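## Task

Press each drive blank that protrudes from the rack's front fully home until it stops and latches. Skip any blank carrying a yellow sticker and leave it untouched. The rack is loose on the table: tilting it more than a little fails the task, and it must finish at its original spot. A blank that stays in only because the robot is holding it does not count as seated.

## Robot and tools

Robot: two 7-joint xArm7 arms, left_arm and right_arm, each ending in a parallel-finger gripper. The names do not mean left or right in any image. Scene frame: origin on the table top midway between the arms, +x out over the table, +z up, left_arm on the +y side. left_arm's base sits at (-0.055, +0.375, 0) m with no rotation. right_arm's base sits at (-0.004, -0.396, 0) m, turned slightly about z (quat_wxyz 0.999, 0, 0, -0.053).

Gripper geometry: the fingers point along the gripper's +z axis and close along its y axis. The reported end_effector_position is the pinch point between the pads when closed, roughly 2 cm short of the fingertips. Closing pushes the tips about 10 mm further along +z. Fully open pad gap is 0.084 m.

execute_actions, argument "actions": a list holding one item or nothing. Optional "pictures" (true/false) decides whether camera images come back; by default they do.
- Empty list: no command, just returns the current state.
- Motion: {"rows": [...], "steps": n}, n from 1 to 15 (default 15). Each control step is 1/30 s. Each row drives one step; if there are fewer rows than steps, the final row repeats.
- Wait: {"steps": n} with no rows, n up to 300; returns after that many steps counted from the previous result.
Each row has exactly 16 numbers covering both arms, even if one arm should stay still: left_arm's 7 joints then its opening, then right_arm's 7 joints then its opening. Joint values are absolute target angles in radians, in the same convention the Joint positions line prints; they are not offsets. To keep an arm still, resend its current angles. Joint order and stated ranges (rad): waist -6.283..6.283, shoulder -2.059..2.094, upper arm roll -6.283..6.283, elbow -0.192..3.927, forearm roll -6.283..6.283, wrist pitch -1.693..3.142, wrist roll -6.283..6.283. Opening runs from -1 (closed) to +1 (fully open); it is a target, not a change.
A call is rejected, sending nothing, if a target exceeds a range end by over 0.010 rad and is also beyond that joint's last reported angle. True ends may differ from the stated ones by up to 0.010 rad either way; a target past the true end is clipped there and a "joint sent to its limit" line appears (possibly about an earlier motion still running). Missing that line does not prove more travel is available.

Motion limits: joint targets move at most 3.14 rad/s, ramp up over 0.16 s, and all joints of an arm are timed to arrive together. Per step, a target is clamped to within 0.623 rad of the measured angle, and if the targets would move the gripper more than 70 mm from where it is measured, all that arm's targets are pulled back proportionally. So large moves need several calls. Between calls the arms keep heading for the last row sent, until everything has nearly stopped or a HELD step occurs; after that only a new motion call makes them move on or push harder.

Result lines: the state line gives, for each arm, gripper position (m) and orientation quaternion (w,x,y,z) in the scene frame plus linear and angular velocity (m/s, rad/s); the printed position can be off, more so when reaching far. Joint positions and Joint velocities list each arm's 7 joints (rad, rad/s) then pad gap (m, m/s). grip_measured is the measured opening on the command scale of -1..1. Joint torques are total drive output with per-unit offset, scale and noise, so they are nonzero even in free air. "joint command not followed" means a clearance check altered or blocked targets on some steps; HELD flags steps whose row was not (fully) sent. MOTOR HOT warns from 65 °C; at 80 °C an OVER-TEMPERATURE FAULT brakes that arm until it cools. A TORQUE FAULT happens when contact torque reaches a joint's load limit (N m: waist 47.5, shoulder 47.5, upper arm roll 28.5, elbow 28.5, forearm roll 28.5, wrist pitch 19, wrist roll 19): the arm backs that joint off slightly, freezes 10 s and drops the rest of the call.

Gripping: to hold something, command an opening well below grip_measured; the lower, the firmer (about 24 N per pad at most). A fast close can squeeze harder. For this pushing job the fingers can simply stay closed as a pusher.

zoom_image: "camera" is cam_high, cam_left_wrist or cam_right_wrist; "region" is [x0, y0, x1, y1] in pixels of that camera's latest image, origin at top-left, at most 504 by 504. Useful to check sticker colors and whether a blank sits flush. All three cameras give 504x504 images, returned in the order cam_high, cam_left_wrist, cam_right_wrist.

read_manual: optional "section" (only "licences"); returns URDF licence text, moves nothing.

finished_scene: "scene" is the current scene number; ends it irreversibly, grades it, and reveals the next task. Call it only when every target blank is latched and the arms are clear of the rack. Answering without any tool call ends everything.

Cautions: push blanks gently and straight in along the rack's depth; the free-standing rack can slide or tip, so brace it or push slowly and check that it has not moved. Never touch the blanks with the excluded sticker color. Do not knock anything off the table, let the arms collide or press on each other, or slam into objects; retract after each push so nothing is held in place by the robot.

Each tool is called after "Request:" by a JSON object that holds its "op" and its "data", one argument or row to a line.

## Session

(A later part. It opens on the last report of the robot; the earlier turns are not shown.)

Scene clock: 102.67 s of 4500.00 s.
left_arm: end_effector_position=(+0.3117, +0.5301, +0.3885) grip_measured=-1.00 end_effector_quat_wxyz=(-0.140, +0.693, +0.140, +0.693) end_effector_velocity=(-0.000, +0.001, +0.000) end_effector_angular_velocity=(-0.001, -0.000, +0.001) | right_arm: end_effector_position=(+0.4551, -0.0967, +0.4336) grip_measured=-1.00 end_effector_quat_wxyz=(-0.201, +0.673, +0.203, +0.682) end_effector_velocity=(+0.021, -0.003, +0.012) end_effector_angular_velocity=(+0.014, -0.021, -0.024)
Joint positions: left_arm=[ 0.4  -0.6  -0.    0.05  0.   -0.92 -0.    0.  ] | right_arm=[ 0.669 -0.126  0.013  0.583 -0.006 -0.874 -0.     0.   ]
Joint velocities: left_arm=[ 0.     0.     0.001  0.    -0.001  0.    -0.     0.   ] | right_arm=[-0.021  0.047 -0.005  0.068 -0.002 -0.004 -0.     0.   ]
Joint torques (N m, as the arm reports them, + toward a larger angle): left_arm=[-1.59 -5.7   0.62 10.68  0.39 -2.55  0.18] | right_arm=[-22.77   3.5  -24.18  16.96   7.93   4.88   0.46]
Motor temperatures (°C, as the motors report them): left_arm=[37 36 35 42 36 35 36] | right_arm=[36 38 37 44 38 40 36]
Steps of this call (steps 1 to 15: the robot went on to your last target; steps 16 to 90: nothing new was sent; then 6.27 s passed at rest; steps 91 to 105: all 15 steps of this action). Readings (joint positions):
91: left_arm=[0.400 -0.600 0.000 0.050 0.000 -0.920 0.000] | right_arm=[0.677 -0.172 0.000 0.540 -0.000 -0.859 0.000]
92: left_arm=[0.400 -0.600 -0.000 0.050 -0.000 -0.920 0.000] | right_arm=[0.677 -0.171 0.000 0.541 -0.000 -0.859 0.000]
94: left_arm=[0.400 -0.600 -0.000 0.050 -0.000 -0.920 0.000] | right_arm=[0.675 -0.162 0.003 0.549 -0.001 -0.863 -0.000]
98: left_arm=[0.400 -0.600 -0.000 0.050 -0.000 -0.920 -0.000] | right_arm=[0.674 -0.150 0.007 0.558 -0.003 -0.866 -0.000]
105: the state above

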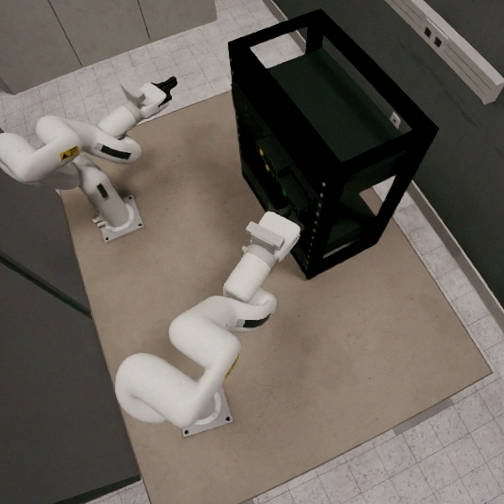

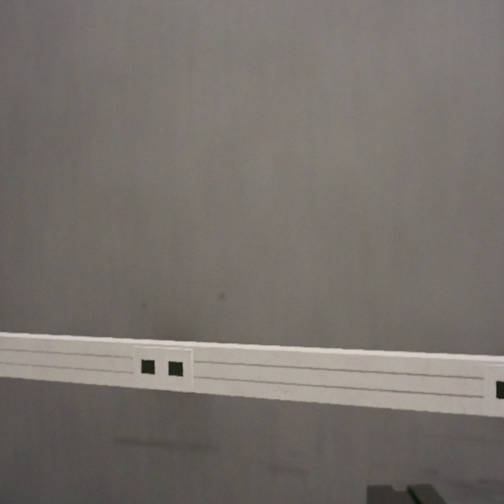

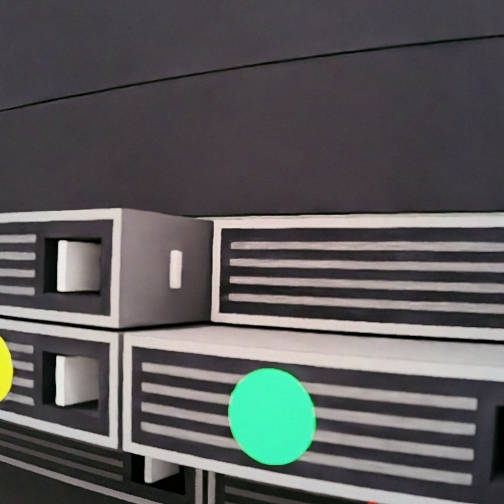

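Request:
{"op": "execute_actions", "data": {
  "actions": [
    {"rows":[[0.4,-0.6,0,0.05,0,-0.92,0,-1,0.74,-0.427,0,0.317,0,-0.827,0,-1]],"steps":15}
  ],
  "pictures": false
}}

Request:
{"op": "execute_actions", "data": {
  "actions": [
    {"rows":[[0.4,-0.6,0,0.05,0,-0.92,0,-1,0.74,-0.522,0,0.375,0,-0.674,0,-1]],"steps":15}
  ]
}}

Scene clock: 111.47 s of 4500.00 s.
left_arm: end_effector_position=(+0.3117, +0.5301, +0.3885) grip_measured=-1.00 end_effector_quat_wxyz=(-0.140, +0.693, +0.140, +0.693) end_effector_velocity=(+0.000, +0.000, +0.000) end_effector_angular_velocity=(-0.000, -0.001, +0.001) | right_arm: end_effector_position=(+0.3764, -0.1205, +0.4320) grip_measured=-1.00 end_effector_quat_wxyz=(-0.218, +0.673, +0.218, +0.672) end_effector_velocity=(-0.028, +0.004, -0.005) end_effector_angular_velocity=(-0.008, -0.003, +0.042)
Joint positions: left_arm=[ 0.4  -0.6   0.    0.05 -0.   -0.92  0.    0.  ] | right_arm=[ 0.736 -0.419 -0.002  0.325  0.001 -0.827  0.     0.   ]
Joint velocities: left_arm=[-0.     0.    -0.001  0.001 -0.003  0.     0.001  0.   ] | right_arm=[ 0.028 -0.072  0.011 -0.07  -0.005  0.004 -0.     0.   ]
Joint torques (N m, as the arm reports them, + toward a larger angle): left_arm=[-1.37 -5.68  0.89 10.44  0.37 -2.77  0.25] | right_arm=[ 0.34 -9.55  1.51  9.04 -0.08 -1.89  0.36]
Motor temperatures (°C, as the motors report them): left_arm=[37 36 35 42 36 35 36] | right_arm=[37 38 39 48 39 41 36]
Steps of this call (steps 1 to 15: the robot went on to your last target; steps 16 to 90: nothing new was sent; then 5.30 s passed at rest; steps 91 to 105: all 15 steps of this action). Readings (joint positions):
91: left_arm=[0.400 -0.600 0.000 0.050 0.000 -0.920 -0.000] | right_arm=[0.667 -0.121 0.013 0.588 -0.006 -0.877 0.000]
92: left_arm=[0.400 -0.600 -0.000 0.050 0.000 -0.920 -0.000] | right_arm=[0.668 -0.123 0.013 0.586 -0.006 -0.876 -0.000]
94: left_arm=[0.400 -0.600 -0.000 0.050 0.000 -0.920 0.000] | right_arm=[0.675 -0.153 0.009 0.560 -0.005 -0.862 0.000]
98: left_arm=[0.400 -0.600 -0.000 0.050 0.000 -0.920 0.000] | right_arm=[0.708 -0.320 -0.009 0.415 0.003 -0.837 0.000]
105: the state above

Scene clock: 111.97 s of 4500.00 s.
left_arm: end_effector_position=(+0.3117, +0.5301, +0.3885) grip_measured=-1.00 end_effector_quat_wxyz=(-0.140, +0.693, +0.140, +0.693) end_effector_velocity=(+0.000, +0.000, +0.000) end_effector_angular_velocity=(-0.000, -0.000, +0.000) | right_arm: end_effector_position=(+0.3729, -0.1195, +0.4690) grip_measured=-1.00 end_effector_quat_wxyz=(-0.220, +0.672, +0.220, +0.672) end_effector_velocity=(-0.001, +0.001, +0.004) end_effector_angular_velocity=(-0.001, +0.001, +0.003)
Joint positions: left_arm=[ 0.4  -0.6   0.    0.05  0.   -0.92 -0.    0.  ] | right_arm=[ 0.74  -0.52  -0.     0.374  0.    -0.676 -0.     0.   ]
Joint velocities: left_arm=[ 0.001 -0.    -0.001  0.001 -0.001  0.001 -0.     0.   ] | right_arm=[ 0.002 -0.011  0.001  0.007 -0.     0.019  0.001  0.   ]
Joint torques (N m, as the arm reports them, + toward a larger angle): left_arm=[-1.49 -5.53  0.76 10.73  0.41 -2.62  0.06] | right_arm=[ 0.87 -8.68  1.39 10.07 -0.08 -1.9   0.42]
Motor temperatures (°C, as the motors report them): left_arm=[37 36 35 42 36 35 36] | right_arm=[37 38 39 48 39 41 36]
Steps of this call (steps 1 to 15: all 15 steps of this action). Readings (joint positions):
1: left_arm=[0.400 -0.600 -0.000 0.050 0.000 -0.920 -0.000] | right_arm=[0.737 -0.421 -0.002 0.323 0.001 -0.827 0.000]
2: left_arm=[0.400 -0.600 -0.000 0.050 0.000 -0.920 0.000] | right_arm=[0.738 -0.423 -0.001 0.322 0.001 -0.823 0.000]
4: left_arm=[0.400 -0.600 0.000 0.050 -0.000 -0.920 0.000] | right_arm=[0.739 -0.445 -0.001 0.331 0.000 -0.787 0.000]
8: left_arm=[0.400 -0.600 0.000 0.050 -0.000 -0.920 -0.000] | right_arm=[0.739 -0.507 -0.001 0.370 0.000 -0.702 0.000]
15: the state above

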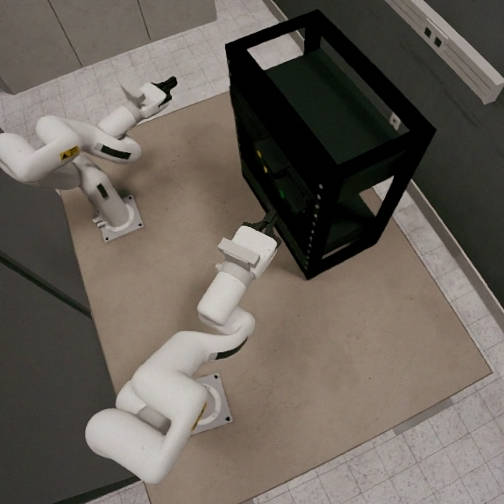

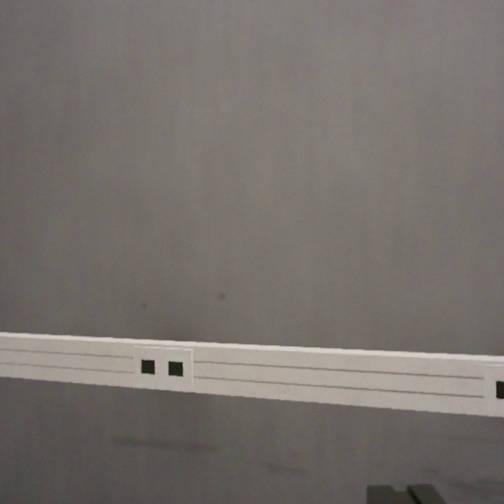

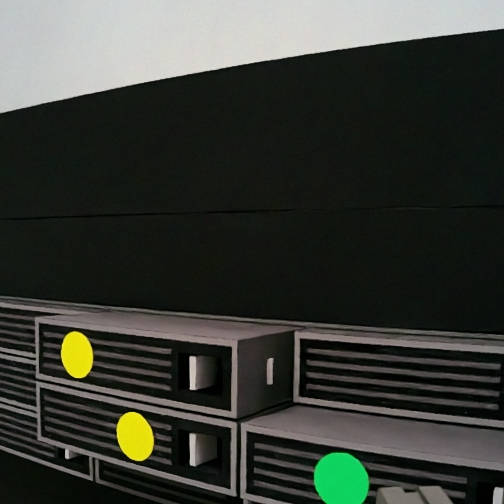

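Request:
{"op": "execute_actions", "data": {
  "actions": [
    {"rows":[[0.4,-0.6,0,0.05,0,-0.92,0,-1,0.72,-0.436,0,0.445,0,-0.69,0,-1],[0.4,-0.6,0,0.05,0,-0.92,0,-1,0.72,-0.436,0,0.445,0,-0.69,0,-1],[0.4,-0.6,0,0.05,0,-0.92,0,-1,0.72,-0.436,0,0.445,0,-0.69,0,-1],[0.4,-0.6,0,0.05,0,-0.92,0,-1,0.72,-0.436,0,0.445,0,-0.69,0,-1],[0.4,-0.6,0,0.05,0,-0.92,0,-1,0.699,-0.35,0,0.514,0,-0.707,0,-1],[0.4,-0.6,0,0.05,0,-0.92,0,-1,0.699,-0.35,0,0.514,0,-0.707,0,-1],[0.4,-0.6,0,0.05,0,-0.92,0,-1,0.699,-0.35,0,0.514,0,-0.707,0,-1],[0.4,-0.6,0,0.05,0,-0.92,0,-1,0.699,-0.35,0,0.514,0,-0.707,0,-1],[0.4,-0.6,0,0.05,0,-0.92,0,-1,0.686,-0.292,0,0.561,0,-0.718,0,-1],[0.4,-0.6,0,0.05,0,-0.92,0,-1,0.686,-0.292,0,0.561,0,-0.718,0,-1],[0.4,-0.6,0,0.05,0,-0.92,0,-1,0.686,-0.292,0,0.561,0,-0.718,0,-1],[0.4,-0.6,0,0.05,0,-0.92,0,-1,0.686,-0.292,0,0.561,0,-0.718,0,-1],[0.4,-0.6,0,0.05,0,-0.92,0,-1,0.672,-0.24,0,0.603,0,-0.729,0,-1]],"steps":15}
  ],
  "pictures": false
}}

Request:
{"op": "execute_actions", "data": {
  "actions": [
    {"steps":10}
  ]
}}

Scene clock: 136.27 s of 4500.00 s.
left_arm: end_effector_position=(+0.3117, +0.5301, +0.3885) grip_measured=-1.00 end_effector_quat_wxyz=(-0.140, +0.693, +0.140, +0.693) end_effector_velocity=(+0.000, -0.001, +0.000) end_effector_angular_velocity=(+0.001, +0.000, -0.002) | right_arm: end_effector_position=(+0.4349, -0.1074, +0.4723) grip_measured=-1.00 end_effector_quat_wxyz=(-0.203, +0.677, +0.203, +0.678) end_effector_velocity=(+0.141, +0.016, -0.005) end_effector_angular_velocity=(+0.009, -0.014, -0.122)
Joint positions: left_arm=[ 0.4  -0.6   0.    0.05  0.   -0.92 -0.    0.  ] | right_arm=[ 0.687 -0.297  0.001  0.557 -0.    -0.718  0.     0.   ]
Joint velocities: left_arm=[-0.    -0.    -0.001  0.001  0.001  0.001  0.     0.   ] | right_arm=[-0.122  0.48   0.002  0.396  0.001 -0.101 -0.001  0.   ]
Joint torques (N m, as the arm reports them, + toward a larger angle): left_arm=[-1.38 -5.37  0.81 10.54  0.5  -2.63  0.08] | right_arm=[ -1.75 -11.23  -0.94  10.17   0.51  -1.2    0.43]
Motor temperatures (°C, as the motors report them): left_arm=[37 36 35 42 36 35 36] | right_arm=[36 38 37 45 38 41 36]
Steps of this call (steps 1 to 15: the robot went on to your last target; steps 16 to 90: nothing new was sent; then 20.80 s passed at rest; steps 91 to 105: all 15 steps of this action). Readings (joint positions):
91: left_arm=[0.400 -0.600 -0.000 0.050 0.000 -0.920 0.000] | right_arm=[0.740 -0.522 0.000 0.375 -0.000 -0.674 -0.000]
92: left_arm=[0.400 -0.600 -0.000 0.050 0.000 -0.920 -0.000] | right_arm=[0.740 -0.520 0.000 0.377 -0.000 -0.675 -0.000]
94: left_arm=[0.400 -0.600 0.000 0.050 -0.000 -0.920 -0.000] | right_arm=[0.733 -0.494 0.000 0.399 -0.000 -0.680 -0.000]
98: left_arm=[0.400 -0.600 -0.000 0.050 0.000 -0.920 0.000] | right_arm=[0.715 -0.417 0.000 0.460 -0.000 -0.694 -0.000]
105: the state above

Scene clock: 136.60 s of 4500.00 s.
left_arm: end_effector_position=(+0.3117, +0.5301, +0.3885) grip_measured=-1.00 end_effector_quat_wxyz=(-0.140, +0.693, +0.140, +0.693) end_effector_velocity=(+0.001, -0.001, +0.000) end_effector_angular_velocity=(+0.001, +0.001, -0.002) | right_arm: end_effector_position=(+0.4488, -0.1038, +0.4711) grip_measured=-1.00 end_effector_quat_wxyz=(-0.199, +0.677, +0.200, +0.680) end_effector_velocity=(+0.004, -0.000, +0.000) end_effector_angular_velocity=(+0.001, -0.001, -0.005)
Joint positions: left_arm=[ 0.4  -0.6  -0.    0.05 -0.   -0.92  0.    0.  ] | right_arm=[ 0.675 -0.245  0.004  0.599 -0.002 -0.732  0.     0.   ]
Joint velocities: left_arm=[-0.     0.    -0.001  0.001  0.001  0.001 -0.     0.   ] | right_arm=[-0.003  0.013 -0.001  0.012  0.001 -0.002 -0.001  0.   ]
Joint torques (N m, as the arm reports them, + toward a larger angle): left_arm=[-1.22 -5.86  0.63 10.57  0.39 -2.58  0.09] | right_arm=[-9.22 -3.92 -9.83 13.07  2.91  0.81  0.34]
Motor temperatures (°C, as the motors report them): left_arm=[37 36 35 42 36 35 36] | right_arm=[36 38 37 45 38 41 36]
Steps of this call (steps 1 to 10: the robot went on to your last target). Readings (joint positions):
1: left_arm=[0.400 -0.600 0.000 0.050 -0.000 -0.920 0.000] | right_arm=[0.683 -0.282 0.001 0.570 -0.000 -0.721 -0.000]
2: left_arm=[0.400 -0.600 0.000 0.050 -0.000 -0.920 -0.000] | right_arm=[0.680 -0.268 0.001 0.581 -0.000 -0.724 -0.000]
4: left_arm=[0.400 -0.600 -0.000 0.050 -0.000 -0.920 0.000] | right_arm=[0.676 -0.253 0.001 0.593 -0.001 -0.728 -0.000]
8: left_arm=[0.400 -0.600 0.000 0.050 0.000 -0.920 0.000] | right_arm=[0.675 -0.246 0.004 0.598 -0.002 -0.731 0.000]
10: the state above

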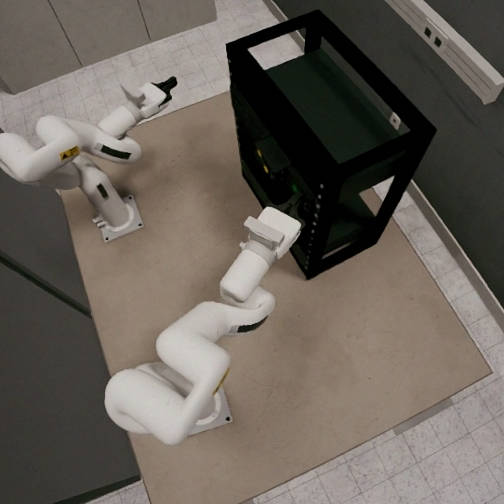

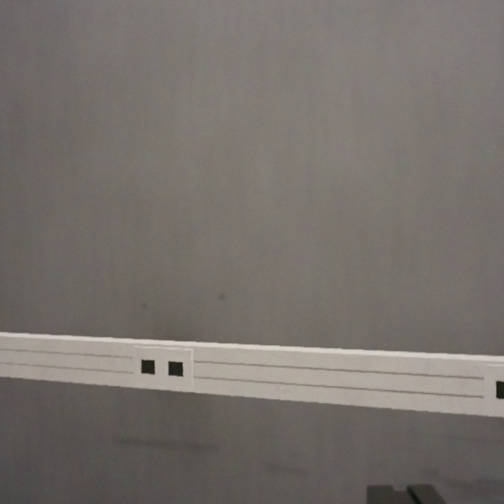

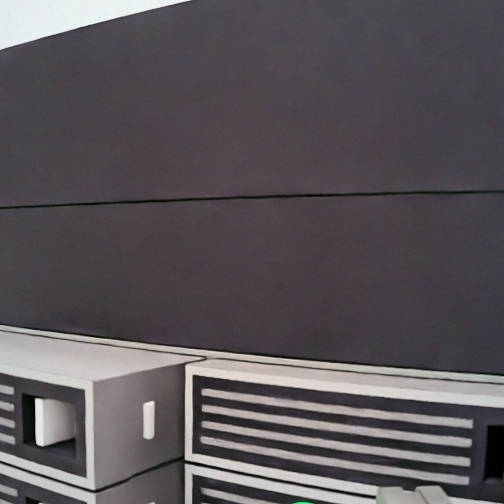

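Request:
{"op": "execute_actions", "data": {
  "actions": [
    {"rows":[[0.4,-0.6,0,0.05,0,-0.92,0,-1,0.67,-0.228,0,0.613,0,-0.731,0,-1]],"steps":10}
  ],
  "pictures": false
}}

Request:
{"op": "execute_actions", "data": {
  "actions": [
    {"rows":[[0.4,-0.6,0,0.05,0,-0.92,0,-1,0.74,-0.522,0,0.375,0,-0.674,0,-1]],"steps":15}
  ],
  "pictures": false
}}

Request:
{"op": "execute_actions", "data": {
  "actions": [
    {"rows":[[0.4,-0.6,0,0.05,0,-0.92,0,-1,0.72,-0.6,0,0.05,0,-0.92,0,-1]],"steps":15}
  ],
  "pictures": false
}}

Request:
{"op": "execute_actions", "data": {
  "actions": [
    {"steps":8}
  ]
}}

Scene clock: 146.70 s of 4500.00 s.
left_arm: end_effector_position=(+0.3117, +0.5301, +0.3885) grip_measured=-1.00 end_effector_quat_wxyz=(-0.140, +0.693, +0.140, +0.693) end_effector_velocity=(-0.000, +0.000, +0.000) end_effector_angular_velocity=(-0.001, -0.001, +0.001) | right_arm: end_effector_position=(+0.4535, -0.1040, +0.4725) grip_measured=-1.00 end_effector_quat_wxyz=(-0.198, +0.675, +0.198, +0.682) end_effector_velocity=(+0.000, +0.001, -0.000) end_effector_angular_velocity=(+0.001, -0.003, +0.001)
Joint positions: left_arm=[ 0.4  -0.6   0.    0.05  0.   -0.92  0.    0.  ] | right_arm=[ 0.67  -0.23   0.004  0.613 -0.001 -0.738  0.     0.   ]
Joint velocities: left_arm=[-0.    -0.     0.    -0.    -0.001 -0.001 -0.001  0.   ] | right_arm=[-0.     0.005  0.001  0.001  0.    -0.007 -0.001  0.   ]
Joint torques (N m, as the arm reports them, + toward a larger angle): left_arm=[-1.48 -5.7   0.79 10.56  0.37 -2.62  0.19] | right_arm=[-17.95   7.39 -19.05  16.07   5.57   3.9    0.44]
Motor temperatures (°C, as the motors report them): left_arm=[37 36 35 42 36 35 36] | right_arm=[37 38 39 48 39 41 36]
Steps of this call (steps 1 to 30: the robot went on to your last target; steps 31 to 90: nothing new was sent; then 6.77 s passed at rest; steps 91 to 100: all 10 steps of this action). Readings (joint positions):
91: left_arm=[0.400 -0.600 0.000 0.050 -0.000 -0.920 -0.000] | right_arm=[0.672 -0.240 0.004 0.603 -0.001 -0.732 0.000]
92: left_arm=[0.400 -0.600 0.000 0.050 -0.000 -0.920 -0.000] | right_arm=[0.672 -0.239 0.004 0.604 -0.001 -0.733 0.000]
94: left_arm=[0.400 -0.600 0.000 0.050 -0.000 -0.920 0.000] | right_arm=[0.671 -0.235 0.005 0.607 -0.001 -0.735 -0.000]
98: left_arm=[0.400 -0.600 -0.000 0.050 -0.000 -0.920 -0.000] | right_arm=[0.670 -0.230 0.004 0.612 -0.001 -0.737 0.000]
100: the state above

Scene clock: 147.20 s of 4500.00 s.
left_arm: end_effector_position=(+0.3117, +0.5301, +0.3885) grip_measured=-1.00 end_effector_quat_wxyz=(-0.140, +0.693, +0.140, +0.693) end_effector_velocity=(-0.001, +0.001, +0.000) end_effector_angular_velocity=(-0.001, -0.001, +0.003) | right_arm: end_effector_position=(+0.3761, -0.1206, +0.4697) grip_measured=-1.00 end_effector_quat_wxyz=(-0.219, +0.673, +0.218, +0.672) end_effector_velocity=(-0.025, +0.005, -0.005) end_effector_angular_velocity=(-0.011, -0.007, +0.038)
Joint positions: left_arm=[ 0.4  -0.6  -0.    0.05  0.   -0.92  0.    0.  ] | right_arm=[ 0.737 -0.514 -0.002  0.381  0.001 -0.674 -0.     0.   ]
Joint velocities: left_arm=[ 0.001  0.     0.002  0.    -0.    -0.     0.     0.   ] | right_arm=[ 0.023 -0.063  0.013 -0.057 -0.006  0.007 -0.002  0.   ]
Joint torques (N m, as the arm reports them, + toward a larger angle): left_arm=[-1.56 -5.55  0.83 10.61  0.53 -2.55  0.13] | right_arm=[ 1.01 -8.22  1.46 10.45 -0.07 -1.99  0.34]
Motor temperatures (°C, as the motors report them): left_arm=[37 36 35 42 36 35 36] | right_arm=[37 38 39 48 38 41 36]
Steps of this call (steps 1 to 15: all 15 steps of this action). Readings (joint positions):
1: left_arm=[0.400 -0.600 -0.000 0.050 0.000 -0.920 0.000] | right_arm=[0.670 -0.230 0.004 0.613 -0.001 -0.738 0.000]
2: left_arm=[0.400 -0.600 -0.000 0.050 -0.000 -0.920 0.000] | right_arm=[0.670 -0.231 0.004 0.612 -0.001 -0.738 -0.000]
4: left_arm=[0.400 -0.600 0.000 0.050 0.000 -0.920 -0.000] | right_arm=[0.677 -0.257 0.001 0.590 -0.000 -0.724 -0.000]
8: left_arm=[0.400 -0.600 0.000 0.050 -0.000 -0.920 -0.000] | right_arm=[0.711 -0.424 -0.011 0.456 0.004 -0.688 -0.000]
15: the state above

Scene clock: 147.70 s of 4500.00 s.
left_arm: end_effector_position=(+0.3117, +0.5301, +0.3885) grip_measured=-1.00 end_effector_quat_wxyz=(-0.140, +0.693, +0.140, +0.693) end_effector_velocity=(+0.000, -0.001, +0.000) end_effector_angular_velocity=(-0.000, -0.001, -0.001) | right_arm: end_effector_position=(+0.3241, -0.1650, +0.3907) grip_measured=-1.00 end_effector_quat_wxyz=(-0.213, +0.675, +0.214, +0.674) end_effector_velocity=(-0.019, -0.015, -0.011) end_effector_angular_velocity=(+0.021, -0.030, -0.004)
Joint positions: left_arm=[ 0.4  -0.6  -0.    0.05 -0.   -0.92 -0.    0.  ] | right_arm=[ 0.72  -0.597 -0.     0.06   0.    -0.912 -0.     0.   ]
Joint velocities: left_arm=[-0.001 -0.    -0.    -0.    -0.    -0.001 -0.     0.   ] | right_arm=[-0.005 -0.031  0.002 -0.09   0.001 -0.096  0.     0.   ]
Joint torques (N m, as the arm reports them, + toward a larger angle): left_arm=[-1.5  -5.87  0.64 10.58  0.34 -2.66  0.21] | right_arm=[ 1.06 -3.74  1.59  9.59 -0.2  -1.77  0.49]
Motor temperatures (°C, as the motors report them): left_arm=[37 36 35 42 36 35 36] | right_arm=[37 38 39 48 38 41 36]
Steps of this call (steps 1 to 15: all 15 steps of this action). Readings (joint positions):
1: left_arm=[0.400 -0.600 0.000 0.050 -0.000 -0.920 -0.000] | right_arm=[0.738 -0.516 -0.002 0.379 0.001 -0.674 -0.000]
2: left_arm=[0.400 -0.600 0.000 0.050 -0.000 -0.920 0.000] | right_arm=[0.738 -0.518 -0.002 0.376 0.001 -0.676 -0.000]
4: left_arm=[0.400 -0.600 0.000 0.050 0.000 -0.920 0.000] | right_arm=[0.736 -0.528 -0.001 0.342 0.000 -0.706 0.000]
8: left_arm=[0.400 -0.600 0.000 0.050 0.000 -0.920 -0.000] | right_arm=[0.727 -0.565 -0.001 0.184 0.000 -0.817 -0.000]
15: the state above

Scene clock: 147.97 s of 4500.00 s.
left_arm: end_effector_position=(+0.3117, +0.5301, +0.3885) grip_measured=-1.00 end_effector_quat_wxyz=(-0.140, +0.693, +0.140, +0.693) end_effector_velocity=(-0.000, +0.001, +0.001) end_effector_angular_velocity=(+0.001, -0.002, +0.002) | right_arm: end_effector_position=(+0.3224, -0.1663, +0.3890) grip_measured=-1.00 end_effector_quat_wxyz=(-0.213, +0.674, +0.213, +0.674) end_effector_velocity=(-0.001, -0.002, -0.003) end_effector_angular_velocity=(-0.001, +0.002, -0.002)
Joint positions: left_arm=[ 0.4  -0.6   0.    0.05 -0.   -0.92 -0.    0.  ] | right_arm=[ 0.72  -0.6    0.     0.051  0.    -0.92   0.     0.   ]
Joint velocities: left_arm=[ 0.001  0.     0.     0.002 -0.001 -0.001  0.     0.   ] | right_arm=[-0.001 -0.002 -0.001 -0.009  0.    -0.004 -0.     0.   ]
Joint torques (N m, as the arm reports them, + toward a larger angle): left_arm=[-1.64 -5.77  0.72 10.52  0.67 -2.66  0.15] | right_arm=[ 0.85 -4.71  1.38  8.79 -0.08 -2.06  0.37]
Motor temperatures (°C, as the motors report them): left_arm=[37 36 35 42 36 35 36] | right_arm=[37 38 39 48 38 41 36]
Steps of this call (steps 1 to 8: the robot went on to your last target). Readings (joint positions):
1: left_arm=[0.400 -0.600 -0.000 0.050 0.000 -0.920 0.000] | right_arm=[0.720 -0.598 -0.000 0.058 0.000 -0.915 0.000]
2: left_arm=[0.400 -0.600 -0.000 0.050 -0.000 -0.920 0.000] | right_arm=[0.720 -0.599 -0.000 0.056 0.000 -0.916 0.000]
4: left_arm=[0.400 -0.600 0.000 0.050 -0.000 -0.920 0.000] | right_arm=[0.720 -0.599 0.000 0.054 0.000 -0.918 0.000]
8: the state above

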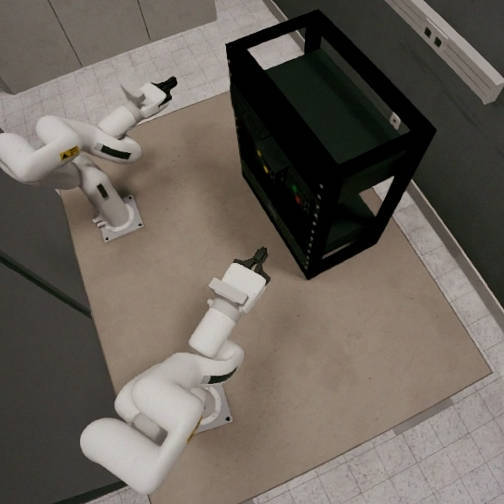

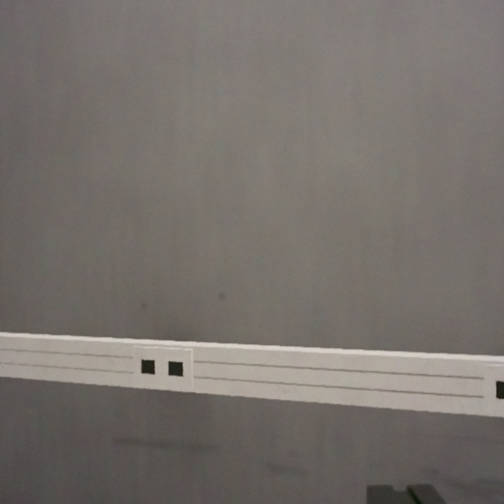

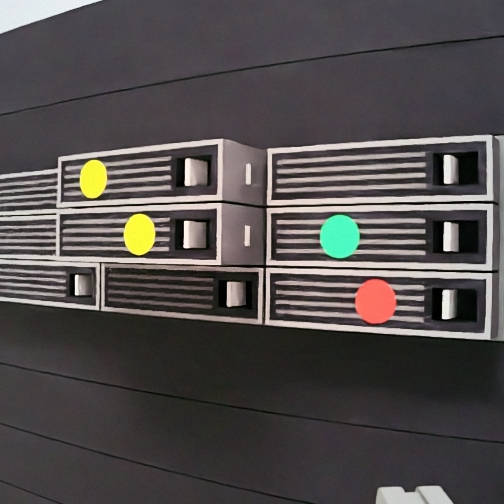

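Request:
{"op": "finished_scene", "data": {
  "scene": 2
}}

The scene is finished: the task was done.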